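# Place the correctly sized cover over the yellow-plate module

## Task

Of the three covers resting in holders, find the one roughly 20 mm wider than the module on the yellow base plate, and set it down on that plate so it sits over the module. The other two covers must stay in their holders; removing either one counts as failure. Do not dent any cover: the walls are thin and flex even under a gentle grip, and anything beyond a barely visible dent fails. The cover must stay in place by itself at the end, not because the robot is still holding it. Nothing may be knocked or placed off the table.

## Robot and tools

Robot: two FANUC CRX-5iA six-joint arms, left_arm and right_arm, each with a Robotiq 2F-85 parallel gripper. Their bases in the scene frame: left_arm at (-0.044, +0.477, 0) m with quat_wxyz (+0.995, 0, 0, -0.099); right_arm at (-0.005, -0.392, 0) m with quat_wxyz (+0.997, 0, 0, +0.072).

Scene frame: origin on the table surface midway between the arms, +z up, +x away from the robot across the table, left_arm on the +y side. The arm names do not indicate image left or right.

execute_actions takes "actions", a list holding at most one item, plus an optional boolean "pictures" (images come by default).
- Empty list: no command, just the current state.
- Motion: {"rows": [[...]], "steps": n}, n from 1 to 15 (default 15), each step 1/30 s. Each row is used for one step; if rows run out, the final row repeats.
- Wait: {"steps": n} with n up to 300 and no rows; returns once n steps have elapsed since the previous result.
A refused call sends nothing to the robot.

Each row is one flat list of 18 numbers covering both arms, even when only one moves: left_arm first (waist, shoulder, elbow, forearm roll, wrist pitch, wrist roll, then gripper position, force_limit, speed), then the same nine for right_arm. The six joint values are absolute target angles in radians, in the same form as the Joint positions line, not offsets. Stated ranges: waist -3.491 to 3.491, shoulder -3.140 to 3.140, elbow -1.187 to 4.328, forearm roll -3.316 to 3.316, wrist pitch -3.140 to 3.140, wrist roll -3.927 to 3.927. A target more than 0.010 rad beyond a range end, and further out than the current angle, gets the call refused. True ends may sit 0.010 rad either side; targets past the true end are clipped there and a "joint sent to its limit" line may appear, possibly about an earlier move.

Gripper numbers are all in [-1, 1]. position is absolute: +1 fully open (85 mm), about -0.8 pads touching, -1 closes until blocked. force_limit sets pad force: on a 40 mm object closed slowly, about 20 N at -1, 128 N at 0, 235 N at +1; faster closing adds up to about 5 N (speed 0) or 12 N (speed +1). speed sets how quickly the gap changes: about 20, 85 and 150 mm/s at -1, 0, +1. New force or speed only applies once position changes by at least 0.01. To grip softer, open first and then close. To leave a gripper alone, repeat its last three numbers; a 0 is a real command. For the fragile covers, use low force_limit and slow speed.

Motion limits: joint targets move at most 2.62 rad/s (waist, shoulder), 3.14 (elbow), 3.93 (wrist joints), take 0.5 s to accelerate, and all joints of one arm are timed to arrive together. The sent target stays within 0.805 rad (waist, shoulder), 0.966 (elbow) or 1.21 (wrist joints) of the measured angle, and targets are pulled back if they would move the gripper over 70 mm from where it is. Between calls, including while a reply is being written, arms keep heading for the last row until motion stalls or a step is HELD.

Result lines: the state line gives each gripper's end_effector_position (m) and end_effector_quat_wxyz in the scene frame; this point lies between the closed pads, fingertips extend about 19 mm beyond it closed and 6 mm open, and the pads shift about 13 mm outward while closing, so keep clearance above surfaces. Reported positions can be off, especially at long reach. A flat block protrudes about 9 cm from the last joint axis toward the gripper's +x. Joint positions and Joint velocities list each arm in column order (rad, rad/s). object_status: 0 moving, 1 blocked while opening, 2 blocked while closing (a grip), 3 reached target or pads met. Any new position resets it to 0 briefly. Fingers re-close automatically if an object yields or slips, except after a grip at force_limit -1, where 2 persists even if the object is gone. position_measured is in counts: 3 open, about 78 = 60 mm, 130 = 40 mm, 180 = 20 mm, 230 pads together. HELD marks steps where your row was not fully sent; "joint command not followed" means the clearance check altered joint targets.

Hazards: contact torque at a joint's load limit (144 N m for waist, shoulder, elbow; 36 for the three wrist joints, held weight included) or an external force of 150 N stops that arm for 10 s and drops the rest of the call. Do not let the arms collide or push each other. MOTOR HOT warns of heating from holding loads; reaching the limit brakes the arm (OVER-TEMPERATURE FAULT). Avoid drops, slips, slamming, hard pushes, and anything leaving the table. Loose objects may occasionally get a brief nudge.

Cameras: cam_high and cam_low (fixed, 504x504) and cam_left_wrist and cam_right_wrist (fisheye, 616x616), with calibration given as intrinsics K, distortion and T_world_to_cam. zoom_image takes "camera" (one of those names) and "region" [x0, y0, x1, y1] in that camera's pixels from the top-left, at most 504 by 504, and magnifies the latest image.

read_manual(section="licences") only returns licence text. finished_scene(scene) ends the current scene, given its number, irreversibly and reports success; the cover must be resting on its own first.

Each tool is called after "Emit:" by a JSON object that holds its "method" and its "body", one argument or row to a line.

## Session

Emit:
{"method": "execute_actions", "body": {
  "actions": []
}}

Scene clock: 0.00 s of 7600.00 s.
left_arm: end_effector_position=(+0.8202, +0.7261, +0.2323) position_measured=3 object_status=3 end_effector_quat_wxyz=(+0.329, -0.033, +0.940, -0.084) | right_arm: end_effector_position=(+0.5194, +0.2151, +0.2722) position_measured=3 object_status=3 end_effector_quat_wxyz=(-0.043, +0.925, +0.368, +0.087)
Joint positions: left_arm=[ 0.765  0.754  0.583  0.583 -0.955 -0.73 ] | right_arm=[ 0.894  0.929  1.296  0.039 -1.746  2.873]
Joint velocities: left_arm=[ 0.     0.     0.001 -0.001  0.001 -0.   ] | right_arm=[-0.     0.     0.     0.     0.    -0.001]
camera_calibration (this result's frames):
cam_left_wrist: T_world_to_cam=[[0.0362282, 0.983973, -0.174601, -0.699553], [0.552069, 0.12593, 0.824234, -0.704796], [0.833011, -0.126252, -0.538659, -0.314906], [0, 0, 0, 1]] pos_world=[0.67676, 0.737339, 0.289148]
cam_right_wrist: T_world_to_cam=[[0.727837, -0.68438, -0.0433166, -0.218681], [-0.682726, -0.729106, 0.0478508, 0.531157], [-0.0643306, -0.00525429, -0.997915, 0.453218], [0, 0, 0, 1]] pos_world=[0.550955, 0.239991, 0.417384]

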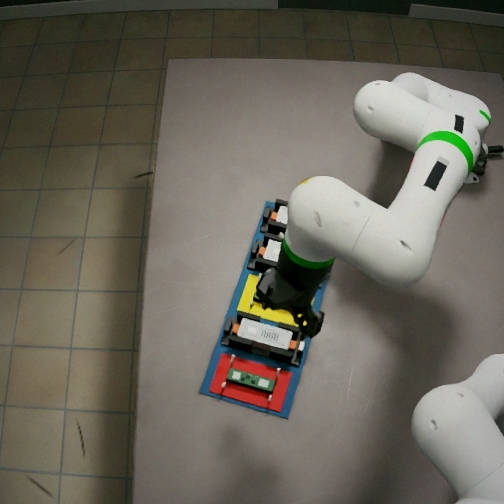

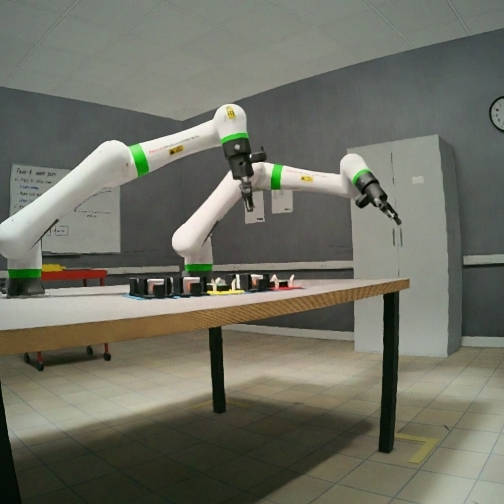

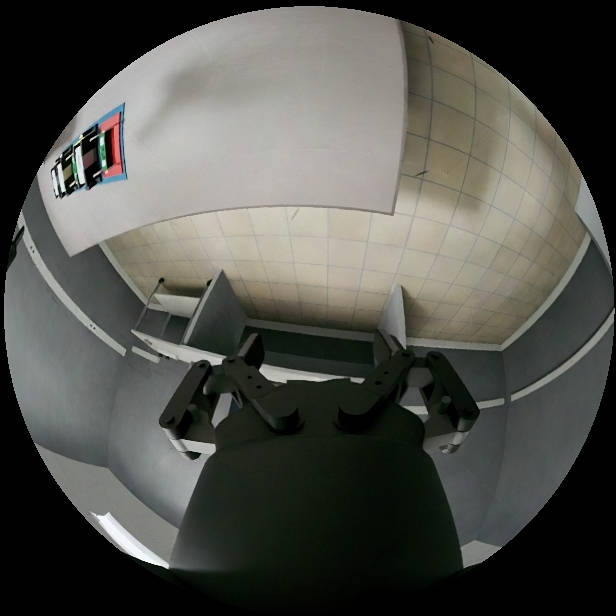

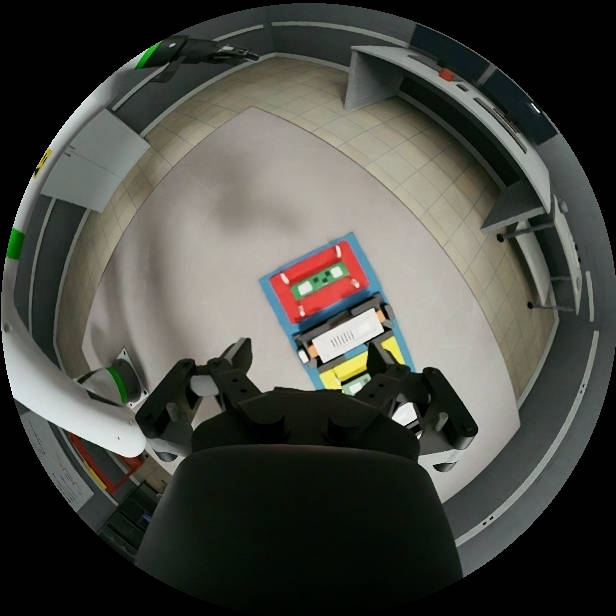

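Emit:
{"method": "execute_actions", "body": {
  "actions": [
    {"rows":[[0.765,0.754,0.583,0.583,-0.955,-0.73,1,-1,-1,0.737,0.616,0.624,0,-1.579,1.945,1,-1,0]],"steps":15}
  ],
  "pictures": false
}}

Emit:
{"method": "execute_actions", "body": {
  "actions": [
    {"steps":15}
  ]
}}

Emit:
{"method": "zoom_image", "body": {
  "camera": "cam_right_wrist",
  "region": [130, 180, 490, 400]
}}

Scene clock: 2.17 s of 7600.00 s.
left_arm: end_effector_position=(+0.8202, +0.7260, +0.2324) position_measured=3 object_status=3 end_effector_quat_wxyz=(+0.329, -0.033, +0.940, -0.084) | right_arm: end_effector_position=(+0.5301, +0.0993, +0.2251) position_measured=3 object_status=3 end_effector_quat_wxyz=(-0.020, +1.000, +0.009, +0.023)
Joint positions: left_arm=[ 0.765  0.754  0.583  0.583 -0.955 -0.73 ] | right_arm=[ 0.785  0.713  0.832  0.012 -1.631  2.232]
Joint velocities: left_arm=[ 0.    -0.    -0.     0.    -0.001 -0.   ] | right_arm=[-0.277 -0.553 -1.183 -0.069  0.292 -1.624]
Steps of this call (steps 1 to 50: nothing new was sent; steps 51 to 65: all 15 steps of this action). Readings (joint positions | what the end effector reports):
51: left_arm=[0.765 0.754 0.583 0.583 -0.955 -0.730] | right_arm=[0.894 0.929 1.295 0.039 -1.746 2.872] | left_arm position_measured=3 object_status=3 | right_arm position_measured=3 object_status=3
52: left_arm=[0.765 0.754 0.583 0.583 -0.955 -0.730] | right_arm=[0.893 0.927 1.290 0.039 -1.744 2.865] | left_arm position_measured=3 object_status=3 | right_arm position_measured=3 object_status=3
54: left_arm=[0.765 0.754 0.583 0.583 -0.955 -0.730] | right_arm=[0.886 0.913 1.261 0.037 -1.737 2.825] | left_arm position_measured=3 object_status=3 | right_arm position_measured=3 object_status=3
58: left_arm=[0.765 0.754 0.583 0.583 -0.955 -0.730] | right_arm=[0.855 0.851 1.128 0.029 -1.704 2.641] | left_arm position_measured=3 object_status=3 | right_arm position_measured=3 object_status=3
65: the state above

Scene clock: 2.67 s of 7600.00 s.
left_arm: end_effector_position=(+0.8202, +0.7259, +0.2324) position_measured=3 object_status=3 end_effector_quat_wxyz=(+0.329, -0.033, +0.940, -0.084) | right_arm: end_effector_position=(+0.5202, +0.0390, +0.1999) position_measured=3 object_status=3 end_effector_quat_wxyz=(+0.000, +0.988, -0.157, -0.000)
Joint positions: left_arm=[ 0.765  0.754  0.583  0.583 -0.955 -0.73 ] | right_arm=[ 0.737  0.616  0.624 -0.    -1.579  1.945]
Joint velocities: left_arm=[-0.     0.001  0.    -0.001  0.     0.   ] | right_arm=[ 0.    -0.    -0.001 -0.001  0.    -0.001]
Steps of this call (steps 1 to 15: the robot went on to your last target). Readings (joint positions | what the end effector reports):
1: left_arm=[0.765 0.754 0.583 0.583 -0.955 -0.730] | right_arm=[0.776 0.694 0.792 0.010 -1.621 2.177] | left_arm position_measured=3 object_status=3 | right_arm position_measured=3 object_status=3
2: left_arm=[0.765 0.754 0.583 0.583 -0.955 -0.730] | right_arm=[0.767 0.676 0.754 0.008 -1.611 2.124] | left_arm position_measured=3 object_status=3 | right_arm position_measured=3 object_status=3
4: left_arm=[0.765 0.754 0.583 0.583 -0.955 -0.730] | right_arm=[0.752 0.646 0.689 0.004 -1.595 2.034] | left_arm position_measured=3 object_status=3 | right_arm position_measured=3 object_status=3
8: left_arm=[0.765 0.754 0.583 0.583 -0.955 -0.730] | right_arm=[0.737 0.617 0.626 0.000 -1.580 1.948] | left_arm position_measured=3 object_status=3 | right_arm position_measured=3 object_status=3
15: the state above
camera_calibration (this result's frames):
cam_left_wrist: T_world_to_cam=[[0.0364656, 0.983986, -0.174475, -0.6996], [0.551885, 0.125724, 0.824388, -0.704647], [0.833122, -0.126352, -0.538463, -0.31489], [0, 0, 0, 1]] pos_world=[0.676738, 0.737201, 0.289284]
cam_right_wrist: T_world_to_cam=[[-0.262306, -0.964227, -0.0382427, 0.182107], [-0.938908, 0.245866, 0.240833, 0.463412], [-0.222815, 0.0990783, -0.969813, 0.452936], [0, 0, 0, 1]] pos_world=[0.58379, 0.0167789, 0.334622]

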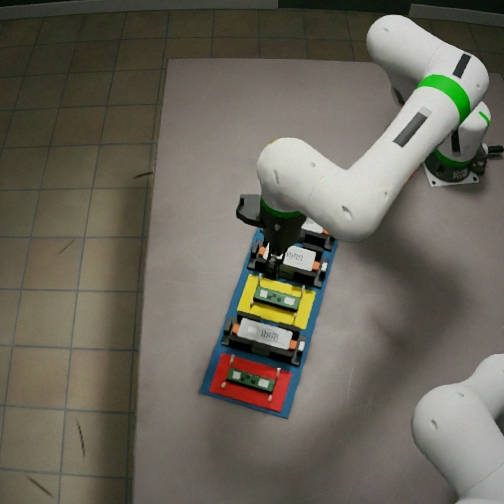

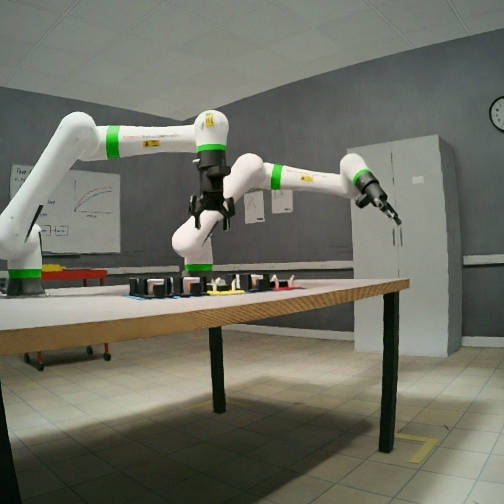

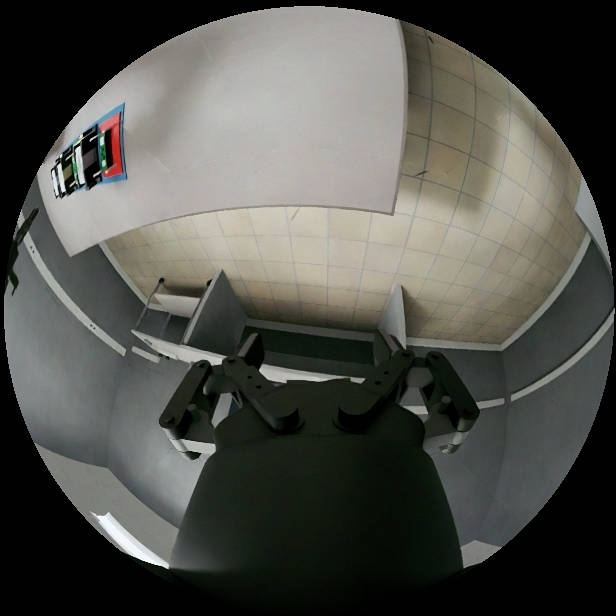

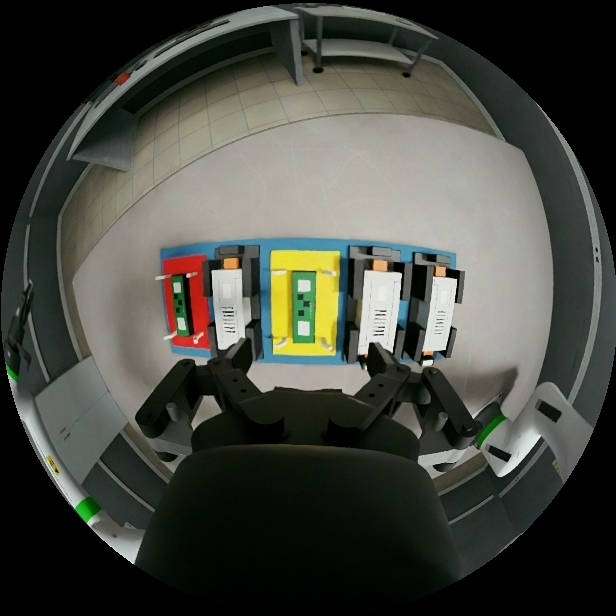

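Region (130, 180, 490, 400) of cam_right_wrist's 616x616 image, scaled by 1.400, with more detail than that image has.

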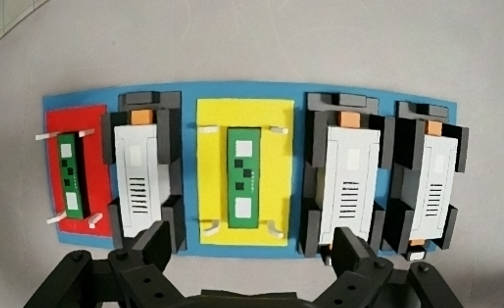

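Emit:
{"method": "zoom_image", "body": {
  "camera": "cam_right_wrist",
  "region": [190, 230, 470, 370]
}}

Emit:
{"method": "zoom_image", "body": {
  "camera": "cam_high",
  "region": [210, 200, 350, 400]
}}

Region (190, 230, 470, 370) of cam_right_wrist's 616x616 image, scaled by 1.800, with more detail than that image has.

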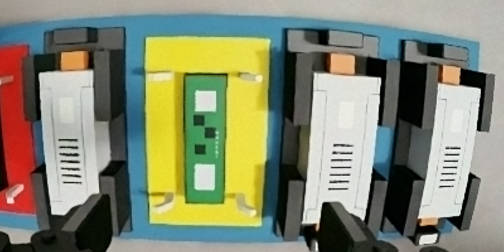

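Region (210, 200, 350, 400) of cam_high's 504x504 image, scaled by 2.520, with more detail than that image has; it fills the left 353 columns of this view, and the rest is white.

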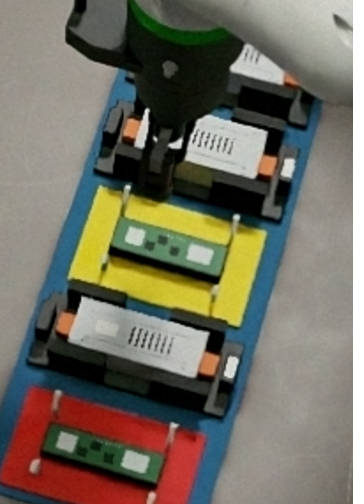

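Emit:
{"method": "execute_actions", "body": {
  "actions": [
    {"rows":[[0.765,0.754,0.583,0.583,-0.955,-0.73,1,-1,-1,0.673,0.4215,0.16,0,-1.309,2.01,0.75,-1,0]],"steps":15}
  ],
  "pictures": false
}}

Emit:
{"method": "execute_actions", "body": {
  "actions": [
    {"steps":8}
  ]
}}

Emit:
{"method": "zoom_image", "body": {
  "camera": "cam_right_wrist",
  "region": [150, 200, 470, 400]
}}

Emit:
{"method": "zoom_image", "body": {
  "camera": "cam_high",
  "region": [220, 170, 360, 320]
}}

Scene clock: 8.70 s of 7600.00 s.
left_arm: end_effector_position=(+0.8202, +0.7259, +0.2324) position_measured=3 object_status=3 end_effector_quat_wxyz=(+0.329, -0.033, +0.940, -0.084) | right_arm: end_effector_position=(+0.4921, -0.0506, +0.1292) position_measured=35 object_status=0 end_effector_quat_wxyz=(-0.000, +0.988, -0.157, +0.000)
Joint positions: left_arm=[ 0.765  0.754  0.583  0.583 -0.955 -0.73 ] | right_arm=[ 0.676  0.432  0.186 -0.    -1.324  2.006]
Joint velocities: left_arm=[-0.     0.     0.001 -0.    -0.001  0.   ] | right_arm=[-0.073 -0.226 -0.536  0.     0.311  0.074]
Steps of this call (steps 1 to 15: the robot went on to your last target; steps 16 to 90: nothing new was sent; then 2.53 s passed at rest; steps 91 to 105: all 15 steps of this action). Readings (joint positions | what the end effector reports):
91: left_arm=[0.765 0.754 0.583 0.583 -0.955 -0.730] | right_arm=[0.737 0.616 0.623 -0.000 -1.579 1.945] | left_arm position_measured=3 object_status=3 | right_arm position_measured=3 object_status=0
92: left_arm=[0.765 0.754 0.583 0.583 -0.955 -0.730] | right_arm=[0.736 0.613 0.618 -0.000 -1.575 1.945] | left_arm position_measured=3 object_status=3 | right_arm position_measured=5 object_status=0
94: left_arm=[0.765 0.754 0.583 0.583 -0.955 -0.730] | right_arm=[0.732 0.600 0.586 -0.000 -1.557 1.950] | left_arm position_measured=3 object_status=3 | right_arm position_measured=15 object_status=0
98: left_arm=[0.765 0.754 0.583 0.583 -0.955 -0.730] | right_arm=[0.712 0.539 0.440 -0.000 -1.472 1.971] | left_arm position_measured=3 object_status=3 | right_arm position_measured=33 object_status=0
105: the state above

Scene clock: 8.97 s of 7600.00 s.
left_arm: end_effector_position=(+0.8202, +0.7259, +0.2324) position_measured=3 object_status=3 end_effector_quat_wxyz=(+0.329, -0.033, +0.940, -0.084) | right_arm: end_effector_position=(+0.4895, -0.0564, +0.1248) position_measured=35 object_status=3 end_effector_quat_wxyz=(-0.000, +0.988, -0.157, +0.000)
Joint positions: left_arm=[ 0.765  0.754  0.583  0.583 -0.955 -0.73 ] | right_arm=[ 0.673  0.422  0.16  -0.    -1.309  2.01 ]
Joint velocities: left_arm=[-0.    -0.    -0.001  0.    -0.001  0.   ] | right_arm=[-0.001 -0.    -0.001  0.001  0.    -0.001]
Steps of this call (steps 1 to 8: the robot went on to your last target). Readings (joint positions | what the end effector reports):
1: left_arm=[0.765 0.754 0.583 0.583 -0.955 -0.730] | right_arm=[0.674 0.426 0.171 -0.000 -1.315 2.008] | left_arm position_measured=3 object_status=3 | right_arm position_measured=35 object_status=0
2: left_arm=[0.765 0.754 0.583 0.583 -0.955 -0.730] | right_arm=[0.673 0.423 0.163 -0.000 -1.311 2.010] | left_arm position_measured=3 object_status=3 | right_arm position_measured=35 object_status=3
4: left_arm=[0.765 0.754 0.583 0.583 -0.955 -0.730] | right_arm=[0.673 0.422 0.160 -0.000 -1.309 2.010] | left_arm position_measured=3 object_status=3 | right_arm position_measured=35 object_status=3
8: the state above
camera_calibration (this result's frames):
cam_left_wrist: T_world_to_cam=[[0.0364661, 0.983986, -0.174475, -0.6996], [0.551885, 0.125723, 0.824389, -0.704647], [0.833122, -0.126352, -0.538463, -0.31489], [0, 0, 0, 1]] pos_world=[0.676738, 0.7372, 0.289284]
cam_right_wrist: T_world_to_cam=[[-0.261406, -0.964452, -0.0387128, 0.0788186], [-0.939215, 0.244907, 0.240616, 0.47625], [-0.222582, 0.0992581, -0.969848, 0.382594], [0, 0, 0, 1]] pos_world=[0.553064, -0.0785958, 0.259516]

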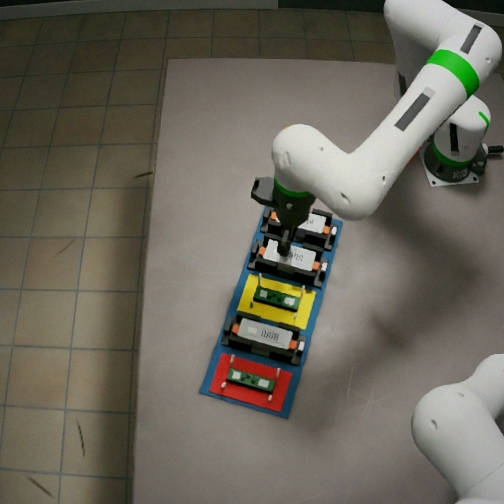

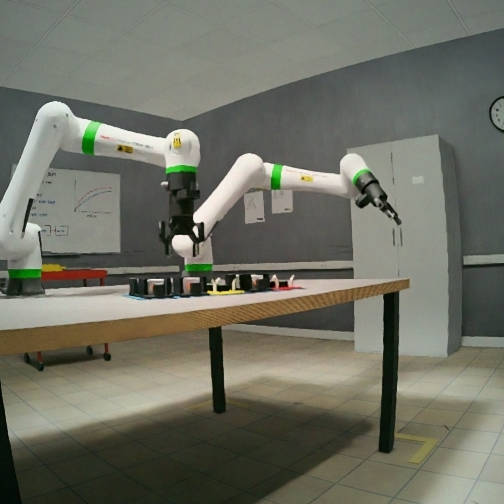

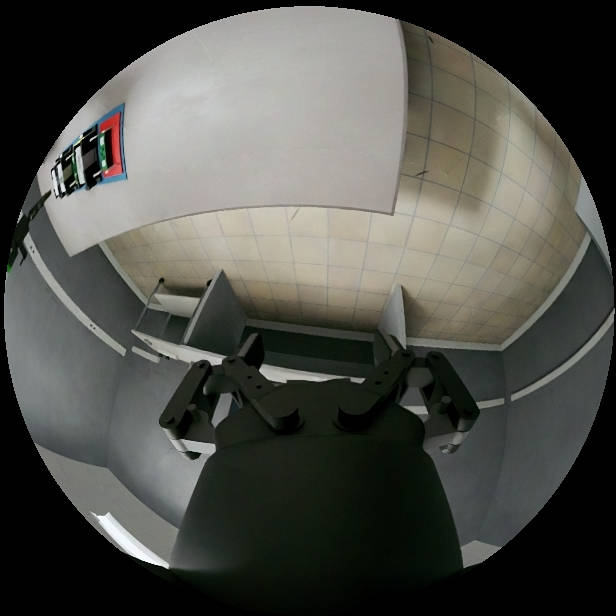

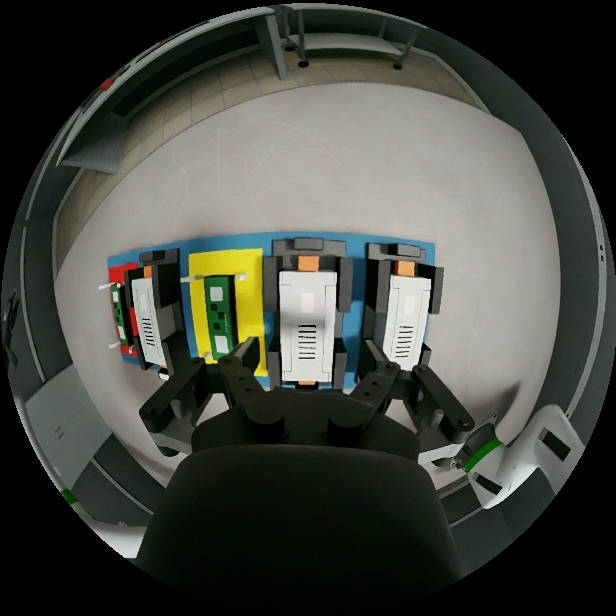

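Region (150, 200, 470, 400) of cam_right_wrist's 616x616 image, scaled by 1.575, with more detail than that image has; it fills the top 315 rows of this view, and the rest is white.

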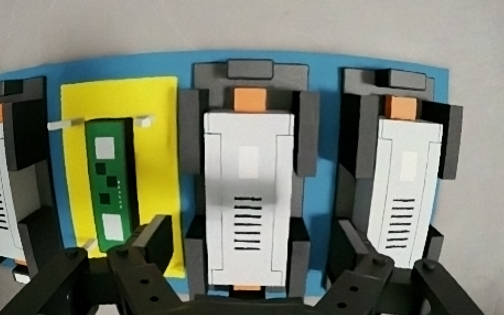

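Region (220, 170, 360, 320) of cam_high's 504x504 image, scaled by 3.360, with more detail than that image has; it fills the left 470 columns of this view, and the rest is white.

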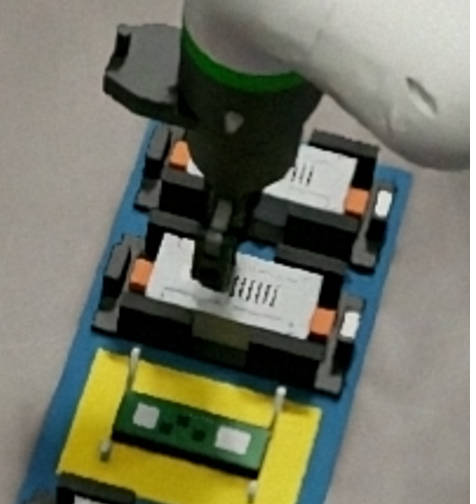

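Emit:
{"method": "execute_actions", "body": {
  "actions": [
    {"rows":[[0.765,0.754,0.583,0.583,-0.955,-0.73,1,-1,-1,0.5815,0.232,-0.09,0,-1.249,2.101,0.75,-1,0]],"steps":15}
  ],
  "pictures": false
}}

Emit:
{"method": "execute_actions", "body": {
  "actions": [
    {"steps":6}
  ]
}}

Emit:
{"method": "zoom_image", "body": {
  "camera": "cam_right_wrist",
  "region": [150, 200, 470, 400]
}}

Scene clock: 12.30 s of 7600.00 s.
left_arm: end_effector_position=(+0.8202, +0.7259, +0.2324) position_measured=3 object_status=3 end_effector_quat_wxyz=(+0.329, -0.033, +0.940, -0.084) | right_arm: end_effector_position=(+0.4575, -0.1566, +0.1248) position_measured=35 object_status=3 end_effector_quat_wxyz=(+0.000, +0.988, -0.157, +0.000)
Joint positions: left_arm=[ 0.765  0.754  0.583  0.583 -0.955 -0.73 ] | right_arm=[ 0.582  0.232 -0.09   0.    -1.249  2.101]
Joint velocities: left_arm=[-0.    -0.001  0.001 -0.001  0.     0.   ] | right_arm=[-0.001  0.    -0.004 -0.001 -0.     0.001]
Steps of this call (steps 1 to 30: the robot went on to your last target; steps 31 to 85: nothing new was sent; steps 86 to 100: all 15 steps of this action). Readings (joint positions | what the end effector reports):
86: left_arm=[0.765 0.754 0.583 0.583 -0.955 -0.730] | right_arm=[0.673 0.421 0.159 -0.000 -1.309 2.010] | left_arm position_measured=3 object_status=3 | right_arm position_measured=35 object_status=3
87: left_arm=[0.765 0.754 0.583 0.583 -0.955 -0.730] | right_arm=[0.671 0.417 0.154 -0.000 -1.307 2.012] | left_arm position_measured=3 object_status=3 | right_arm position_measured=35 object_status=3
89: left_arm=[0.765 0.754 0.583 0.583 -0.955 -0.730] | right_arm=[0.659 0.393 0.122 -0.000 -1.300 2.024] | left_arm position_measured=3 object_status=3 | right_arm position_measured=35 object_status=3
93: left_arm=[0.765 0.754 0.583 0.583 -0.955 -0.730] | right_arm=[0.612 0.296 -0.005 0.000 -1.269 2.070] | left_arm position_measured=3 object_status=3 | right_arm position_measured=35 object_status=3
100: the state above

Scene clock: 12.50 s of 7600.00 s.
left_arm: end_effector_position=(+0.8202, +0.7259, +0.2324) position_measured=3 object_status=3 end_effector_quat_wxyz=(+0.329, -0.033, +0.940, -0.084) | right_arm: end_effector_position=(+0.4574, -0.1567, +0.1247) position_measured=35 object_status=3 end_effector_quat_wxyz=(+0.000, +0.988, -0.157, -0.000)
Joint positions: left_arm=[ 0.765  0.754  0.583  0.583 -0.955 -0.73 ] | right_arm=[ 0.582  0.232 -0.09   0.    -1.249  2.101]
Joint velocities: left_arm=[-0.    -0.001 -0.001 -0.     0.     0.   ] | right_arm=[ 0.    -0.001  0.     0.    -0.     0.   ]
Steps of this call (steps 1 to 6: the robot went on to your last target). Readings (joint positions | what the end effector reports):
1: left_arm=[0.765 0.754 0.583 0.583 -0.955 -0.730] | right_arm=[0.582 0.232 -0.090 0.000 -1.249 2.101] | left_arm position_measured=3 object_status=3 | right_arm position_measured=35 object_status=3
2: left_arm=[0.765 0.754 0.583 0.583 -0.955 -0.730] | right_arm=[0.582 0.232 -0.090 0.000 -1.249 2.101] | left_arm position_measured=3 object_status=3 | right_arm position_measured=35 object_status=3
4: left_arm=[0.765 0.754 0.583 0.583 -0.955 -0.730] | right_arm=[0.582 0.232 -0.090 0.000 -1.249 2.101] | left_arm position_measured=3 object_status=3 | right_arm position_measured=35 object_status=3
6: the state above
camera_calibration (this result's frames):
cam_left_wrist: T_world_to_cam=[[0.0364662, 0.983986, -0.174475, -0.6996], [0.551885, 0.125723, 0.824389, -0.704647], [0.833122, -0.126352, -0.538463, -0.31489], [0, 0, 0, 1]] pos_world=[0.676738, 0.7372, 0.289284]
cam_right_wrist: T_world_to_cam=[[-0.261882, -0.964343, -0.0382156, -0.0261906], [-0.939013, 0.245459, 0.240841, 0.470686], [-0.222872, 0.0989568, -0.969812, 0.385469], [0, 0, 0, 1]] pos_world=[0.521032, -0.178936, 0.259472]

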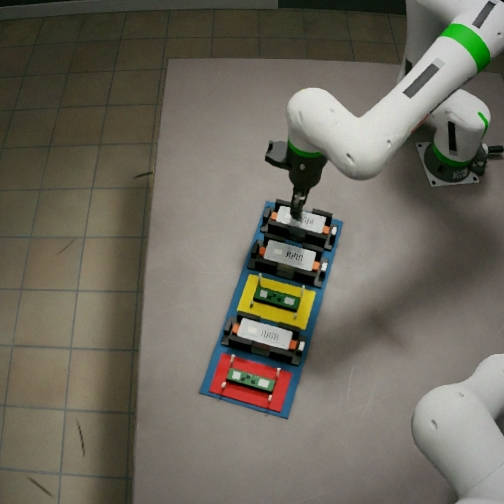

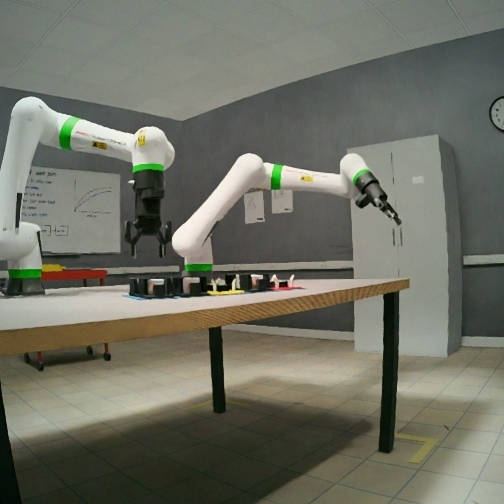

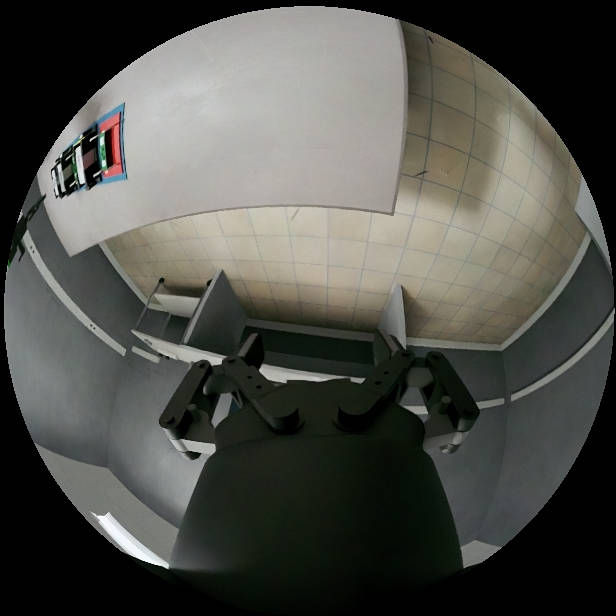

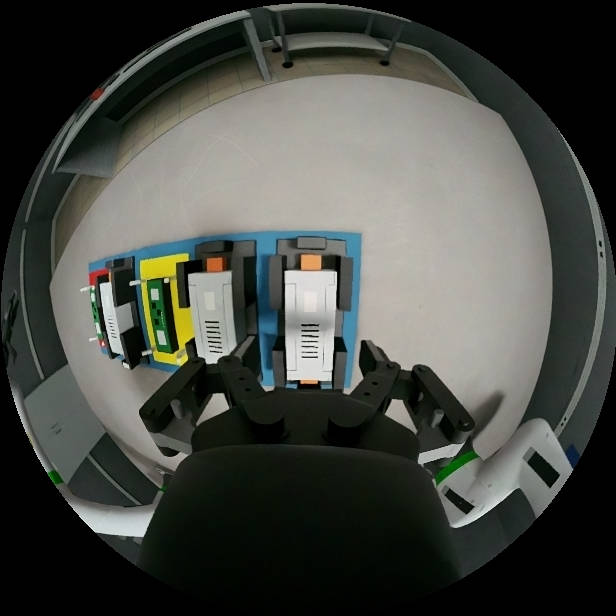

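Region (150, 200, 470, 400) of cam_right_wrist's 616x616 image, scaled by 1.575, with more detail than that image has; it fills the top 315 rows of this view, and the rest is white.

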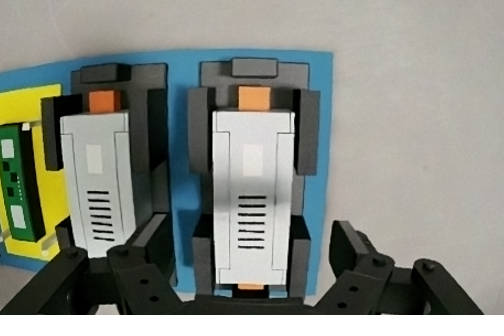

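Emit:
{"method": "execute_actions", "body": {
  "actions": [
    {"rows":[[0.765,0.754,0.583,0.583,-0.955,-0.73,1,-1,-1,0.79,0.956,1.018,0,-1.633,1.893,0.75,-1,0]],"steps":15}
  ],
  "pictures": false
}}

Emit:
{"method": "execute_actions", "body": {
  "actions": [
    {"steps":22}
  ]
}}

Emit:
{"method": "zoom_image", "body": {
  "camera": "cam_right_wrist",
  "region": [150, 200, 470, 400]
}}

Scene clock: 14.57 s of 7600.00 s.
left_arm: end_effector_position=(+0.8202, +0.7259, +0.2324) position_measured=3 object_status=3 end_effector_quat_wxyz=(+0.329, -0.033, +0.940, -0.084) | right_arm: end_effector_position=(+0.5227, -0.0232, +0.1396) position_measured=35 object_status=3 end_effector_quat_wxyz=(+0.006, +0.988, -0.157, -0.004)
Joint positions: left_arm=[ 0.765  0.754  0.583  0.583 -0.955 -0.73 ] | right_arm=[ 0.671  0.542  0.37  -0.    -1.413  2.012]
Joint velocities: left_arm=[ 0.    -0.001  0.     0.    -0.     0.   ] | right_arm=[ 0.226  0.785  1.225 -0.    -0.414 -0.226]
Steps of this call (steps 1 to 15: the robot went on to your last target; steps 16 to 47: nothing new was sent; steps 48 to 62: all 15 steps of this action). Readings (joint positions | what the end effector reports):
48: left_arm=[0.765 0.754 0.583 0.583 -0.955 -0.730] | right_arm=[0.582 0.232 -0.090 -0.000 -1.249 2.101] | left_arm position_measured=3 object_status=3 | right_arm position_measured=35 object_status=3
49: left_arm=[0.765 0.754 0.583 0.583 -0.955 -0.730] | right_arm=[0.582 0.236 -0.084 -0.000 -1.252 2.101] | left_arm position_measured=3 object_status=3 | right_arm position_measured=35 object_status=3
51: left_arm=[0.765 0.754 0.583 0.583 -0.955 -0.730] | right_arm=[0.589 0.260 -0.052 -0.000 -1.264 2.093] | left_arm position_measured=3 object_status=3 | right_arm position_measured=35 object_status=3
55: left_arm=[0.765 0.754 0.583 0.583 -0.955 -0.730] | right_arm=[0.619 0.361 0.088 -0.000 -1.318 2.064] | left_arm position_measured=3 object_status=3 | right_arm position_measured=35 object_status=3
62: the state above

Scene clock: 15.30 s of 7600.00 s.
left_arm: end_effector_position=(+0.8202, +0.7259, +0.2324) position_measured=3 object_status=3 end_effector_quat_wxyz=(+0.329, -0.033, +0.940, -0.084) | right_arm: end_effector_position=(+0.5545, +0.1443, +0.1251) position_measured=35 object_status=3 end_effector_quat_wxyz=(+0.000, +0.988, -0.157, -0.000)
Joint positions: left_arm=[ 0.765  0.754  0.583  0.583 -0.955 -0.73 ] | right_arm=[ 0.79   0.956  1.018 -0.    -1.633  1.893]
Joint velocities: left_arm=[ 0.001  0.     0.001 -0.    -0.001 -0.   ] | right_arm=[ 0.    -0.     0.002 -0.    -0.    -0.003]
Steps of this call (steps 1 to 22: the robot went on to your last target). Readings (joint positions | what the end effector reports):
1: left_arm=[0.765 0.754 0.583 0.583 -0.955 -0.730] | right_arm=[0.678 0.569 0.412 -0.000 -1.428 2.005] | left_arm position_measured=3 object_status=3 | right_arm position_measured=35 object_status=3
2: left_arm=[0.765 0.754 0.583 0.583 -0.955 -0.730] | right_arm=[0.686 0.596 0.454 -0.000 -1.442 1.997] | left_arm position_measured=3 object_status=3 | right_arm position_measured=35 object_status=3
4: left_arm=[0.765 0.754 0.583 0.583 -0.955 -0.730] | right_arm=[0.702 0.651 0.540 -0.000 -1.471 1.981] | left_arm position_measured=3 object_status=3 | right_arm position_measured=35 object_status=3
8: left_arm=[0.765 0.754 0.583 0.583 -0.955 -0.730] | right_arm=[0.735 0.765 0.719 -0.000 -1.532 1.948] | left_arm position_measured=3 object_status=3 | right_arm position_measured=35 object_status=3
22: the state above
camera_calibration (this result's frames):
cam_left_wrist: T_world_to_cam=[[0.036466, 0.983986, -0.174475, -0.6996], [0.551885, 0.125723, 0.824388, -0.704647], [0.833122, -0.126352, -0.538463, -0.31489], [0, 0, 0, 1]] pos_world=[0.676738, 0.7372, 0.289284]
cam_right_wrist: T_world_to_cam=[[-0.261504, -0.964438, -0.0383989, 0.289339], [-0.939127, 0.245053, 0.24081, 0.488012], [-0.222836, 0.0990342, -0.969812, 0.377613], [0, 0, 0, 1]] pos_world=[0.618114, 0.122064, 0.259806]

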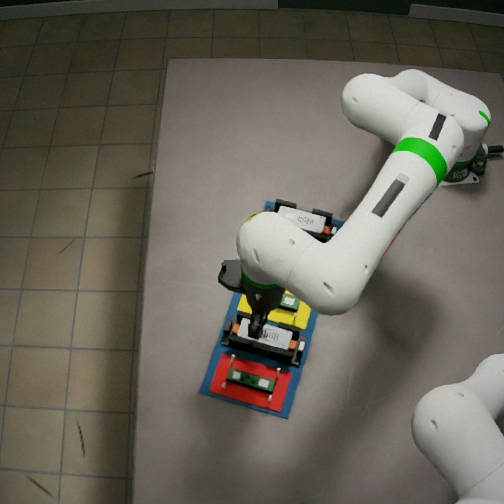

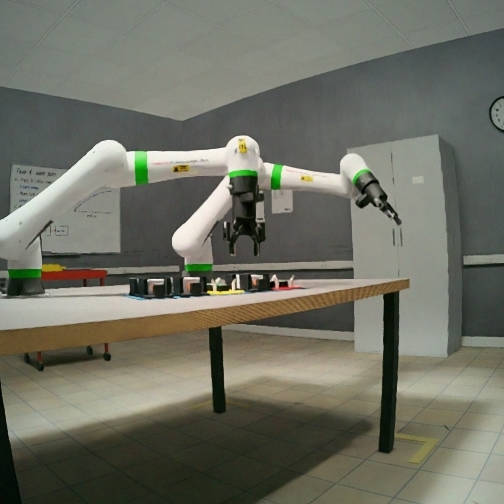

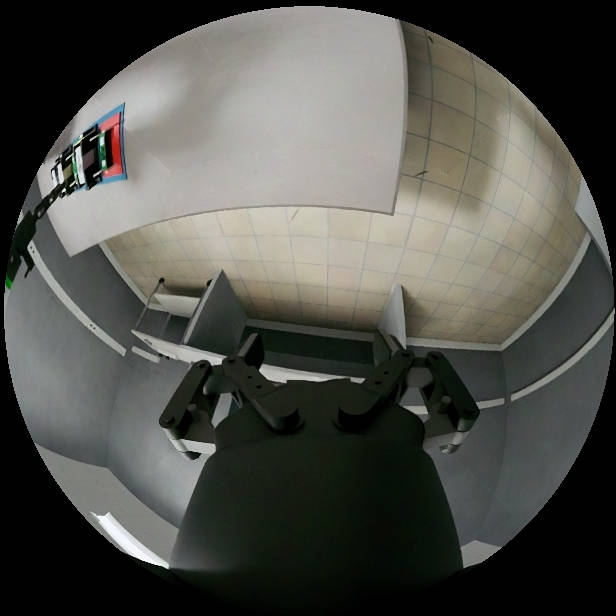

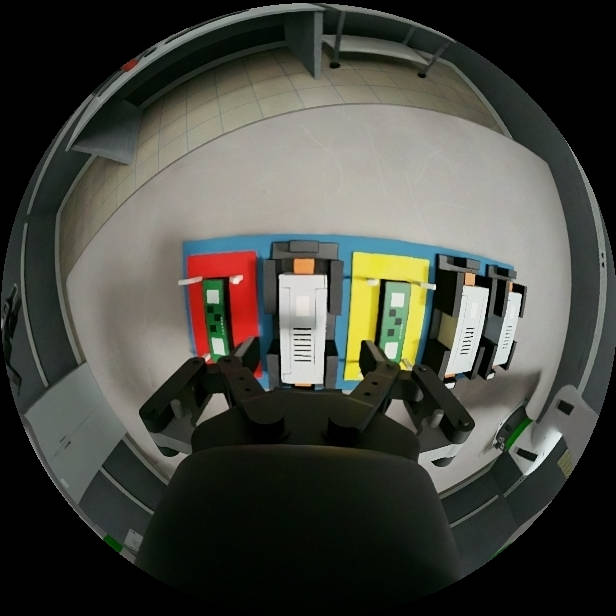

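Region (150, 200, 470, 400) of cam_right_wrist's 616x616 image, scaled by 1.575, with more detail than that image has; it fills the top 315 rows of this view, and the rest is white.

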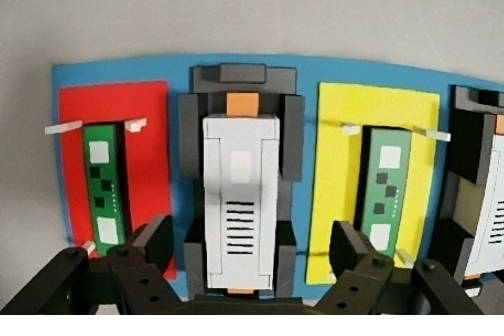

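Emit:
{"method": "execute_actions", "body": {
  "actions": [
    {"rows":[[0.765,0.754,0.583,0.583,-0.955,-0.73,1,-1,-1,0.69,0.402,0.145,0,-1.314,1.993,0.7,-1,0]],"steps":15}
  ],
  "pictures": false
}}

Emit:
{"method": "execute_actions", "body": {
  "actions": [
    {"steps":18}
  ],
  "pictures": false
}}

Emit:
{"method": "execute_actions", "body": {
  "actions": [
    {"rows":[[0.765,0.754,0.583,0.583,-0.955,-0.73,1,-1,-1,0.69,0.448,0.063,0,-1.186,1.993,0.7,-1,0]],"steps":15}
  ]
}}

Emit:
{"method": "zoom_image", "body": {
  "camera": "cam_high",
  "region": [230, 190, 350, 300]
}}

Emit:
{"method": "zoom_image", "body": {
  "camera": "cam_right_wrist",
  "region": [200, 200, 420, 400]
}}

Scene clock: 18.60 s of 7600.00 s.
left_arm: end_effector_position=(+0.8202, +0.7259, +0.2324) position_measured=3 object_status=3 end_effector_quat_wxyz=(+0.329, -0.033, +0.940, -0.084) | right_arm: end_effector_position=(+0.5224, +0.0341, +0.1392) position_measured=41 object_status=3 end_effector_quat_wxyz=(+0.000, +0.988, -0.157, -0.000)
Joint positions: left_arm=[ 0.765  0.754  0.583  0.583 -0.955 -0.73 ] | right_arm=[ 0.73   0.623  0.493  0.    -1.441  1.953]
Joint velocities: left_arm=[-0.001 -0.    -0.    -0.     0.     0.   ] | right_arm=[-0.154 -0.853 -1.341  0.001  0.488  0.154]
Steps of this call (steps 1 to 30: the robot went on to your last target; steps 31 to 84: nothing new was sent; steps 85 to 99: all 15 steps of this action). Readings (joint positions | what the end effector reports):
85: left_arm=[0.765 0.754 0.583 0.583 -0.955 -0.730] | right_arm=[0.790 0.956 1.018 0.000 -1.633 1.893] | left_arm position_measured=3 object_status=3 | right_arm position_measured=35 object_status=0
86: left_arm=[0.765 0.754 0.583 0.583 -0.955 -0.730] | right_arm=[0.790 0.952 1.012 0.000 -1.631 1.893] | left_arm position_measured=3 object_status=3 | right_arm position_measured=36 object_status=0
88: left_arm=[0.765 0.754 0.583 0.583 -0.955 -0.730] | right_arm=[0.786 0.932 0.980 0.000 -1.619 1.897] | left_arm position_measured=3 object_status=3 | right_arm position_measured=39 object_status=0
92: left_arm=[0.765 0.754 0.583 0.583 -0.955 -0.730] | right_arm=[0.769 0.838 0.832 0.000 -1.565 1.914] | left_arm position_measured=3 object_status=3 | right_arm position_measured=40 object_status=0
99: the state above

Scene clock: 19.20 s of 7600.00 s.
left_arm: end_effector_position=(+0.8202, +0.7259, +0.2324) position_measured=3 object_status=3 end_effector_quat_wxyz=(+0.329, -0.033, +0.940, -0.084) | right_arm: end_effector_position=(+0.4790, -0.0532, +0.1298) position_measured=41 object_status=3 end_effector_quat_wxyz=(+0.000, +0.988, -0.157, -0.000)
Joint positions: left_arm=[ 0.765  0.754  0.583  0.583 -0.955 -0.73 ] | right_arm=[ 0.69   0.402  0.145  0.    -1.314  1.993]
Joint velocities: left_arm=[-0.     0.     0.     0.001 -0.001 -0.   ] | right_arm=[-0.001 -0.001 -0.     0.     0.    -0.001]
Steps of this call (steps 1 to 18: the robot went on to your last target). Readings (joint positions | what the end effector reports):
1: left_arm=[0.765 0.754 0.583 0.583 -0.955 -0.730] | right_arm=[0.725 0.594 0.448 0.000 -1.425 1.958] | left_arm position_measured=3 object_status=3 | right_arm position_measured=41 object_status=3
2: left_arm=[0.765 0.754 0.583 0.583 -0.955 -0.730] | right_arm=[0.720 0.566 0.403 0.000 -1.408 1.963] | left_arm position_measured=3 object_status=3 | right_arm position_measured=41 object_status=3
4: left_arm=[0.765 0.754 0.583 0.583 -0.955 -0.730] | right_arm=[0.710 0.511 0.316 0.000 -1.377 1.973] | left_arm position_measured=3 object_status=3 | right_arm position_measured=41 object_status=3
8: left_arm=[0.765 0.754 0.583 0.583 -0.955 -0.730] | right_arm=[0.694 0.425 0.182 0.000 -1.328 1.989] | left_arm position_measured=3 object_status=3 | right_arm position_measured=41 object_status=3
18: the state above

Scene clock: 19.70 s of 7600.00 s.
left_arm: end_effector_position=(+0.8202, +0.7259, +0.2324) position_measured=3 object_status=3 end_effector_quat_wxyz=(+0.329, -0.033, +0.940, -0.084) | right_arm: end_effector_position=(+0.4789, -0.0534, +0.0698) position_measured=41 object_status=3 end_effector_quat_wxyz=(+0.000, +0.988, -0.157, -0.000)
Joint positions: left_arm=[ 0.765  0.754  0.583  0.583 -0.955 -0.73 ] | right_arm=[ 0.69   0.448  0.063 -0.    -1.186  1.993]
Joint velocities: left_arm=[-0.001 -0.    -0.     0.     0.     0.   ] | right_arm=[ 0.    -0.001 -0.001  0.001 -0.     0.002]
Steps of this call (steps 1 to 15: all 15 steps of this action). Readings (joint positions | what the end effector reports):
1: left_arm=[0.765 0.754 0.583 0.583 -0.955 -0.730] | right_arm=[0.690 0.402 0.144 0.000 -1.313 1.993] | left_arm position_measured=3 object_status=3 | right_arm position_measured=41 object_status=3
2: left_arm=[0.765 0.754 0.583 0.583 -0.955 -0.730] | right_arm=[0.690 0.404 0.140 0.000 -1.306 1.993] | left_arm position_measured=3 object_status=3 | right_arm position_measured=41 object_status=3
4: left_arm=[0.765 0.754 0.583 0.583 -0.955 -0.730] | right_arm=[0.690 0.419 0.114 0.000 -1.266 1.993] | left_arm position_measured=3 object_status=3 | right_arm position_measured=41 object_status=3
8: left_arm=[0.765 0.754 0.583 0.583 -0.955 -0.730] | right_arm=[0.690 0.448 0.064 -0.000 -1.189 1.993] | left_arm position_measured=3 object_status=3 | right_arm position_measured=41 object_status=3
15: the state above
camera_calibration (this result's frames):
cam_left_wrist: T_world_to_cam=[[0.0364663, 0.983986, -0.174475, -0.6996], [0.551885, 0.125723, 0.824388, -0.704647], [0.833122, -0.126352, -0.538463, -0.31489], [0, 0, 0, 1]] pos_world=[0.676738, 0.7372, 0.289284]
cam_right_wrist: T_world_to_cam=[[-0.261477, -0.964453, -0.0382123, 0.076821], [-0.939105, 0.24506, 0.240889, 0.478716], [-0.222961, 0.0988721, -0.9698, 0.326815], [0, 0, 0, 1]] pos_world=[0.542518, -0.0755367, 0.204563]

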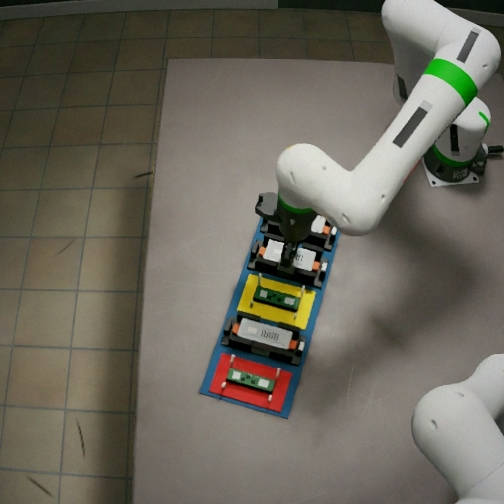

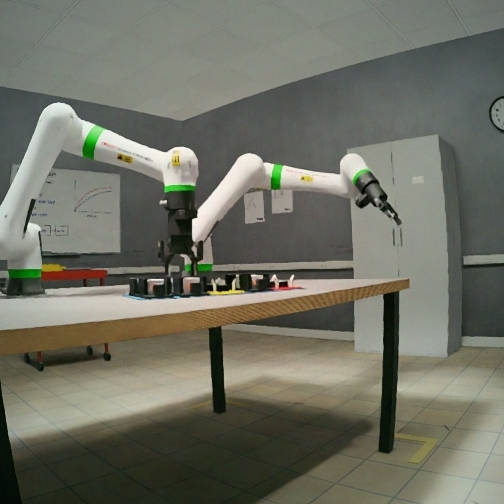

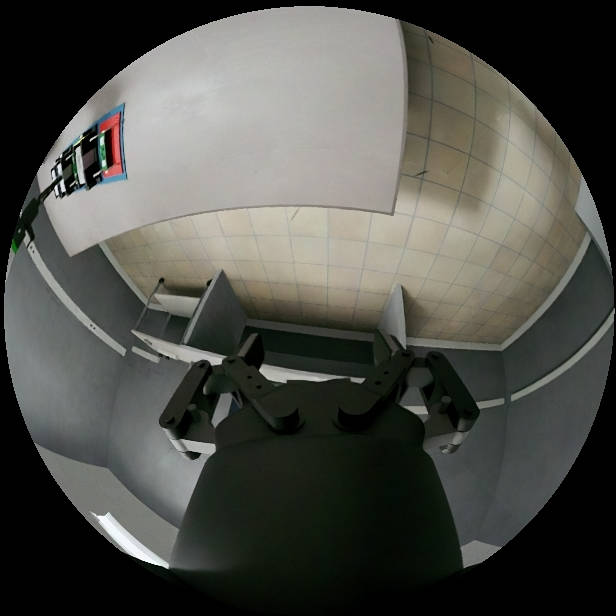

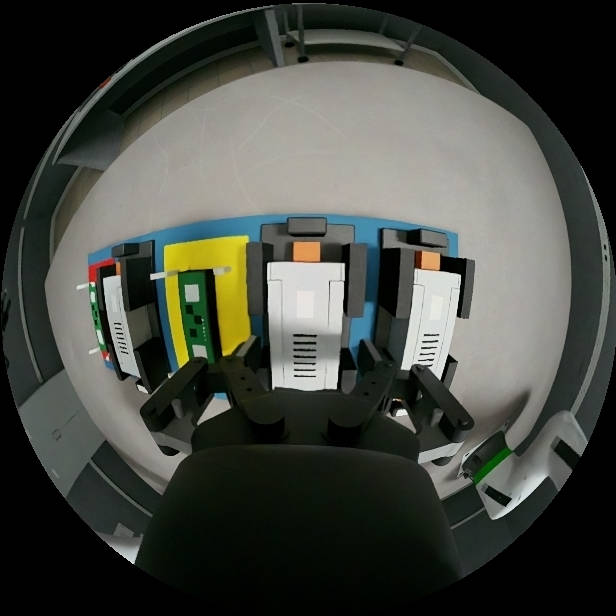

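Region (230, 190, 350, 300) of cam_high's 504x504 image, scaled by 4.200, with more detail than that image has; it fills the top 462 rows of this view, and the rest is white.

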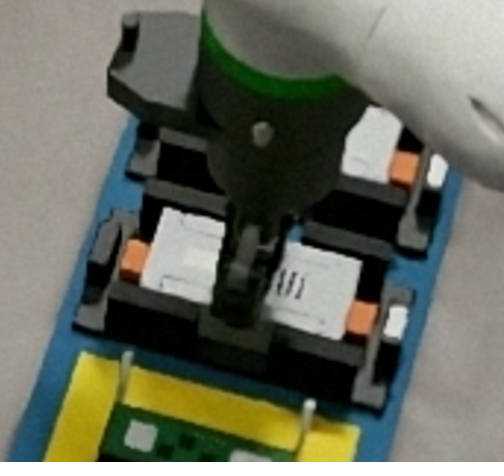

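Region (200, 200, 420, 400) of cam_right_wrist's 616x616 image, scaled by 2.291, with more detail than that image has; it fills the top 458 rows of this view, and the rest is white.

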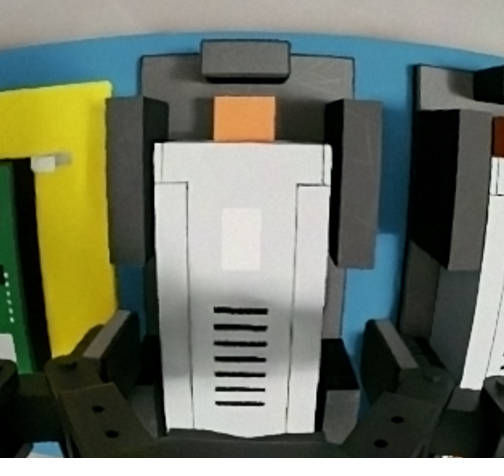

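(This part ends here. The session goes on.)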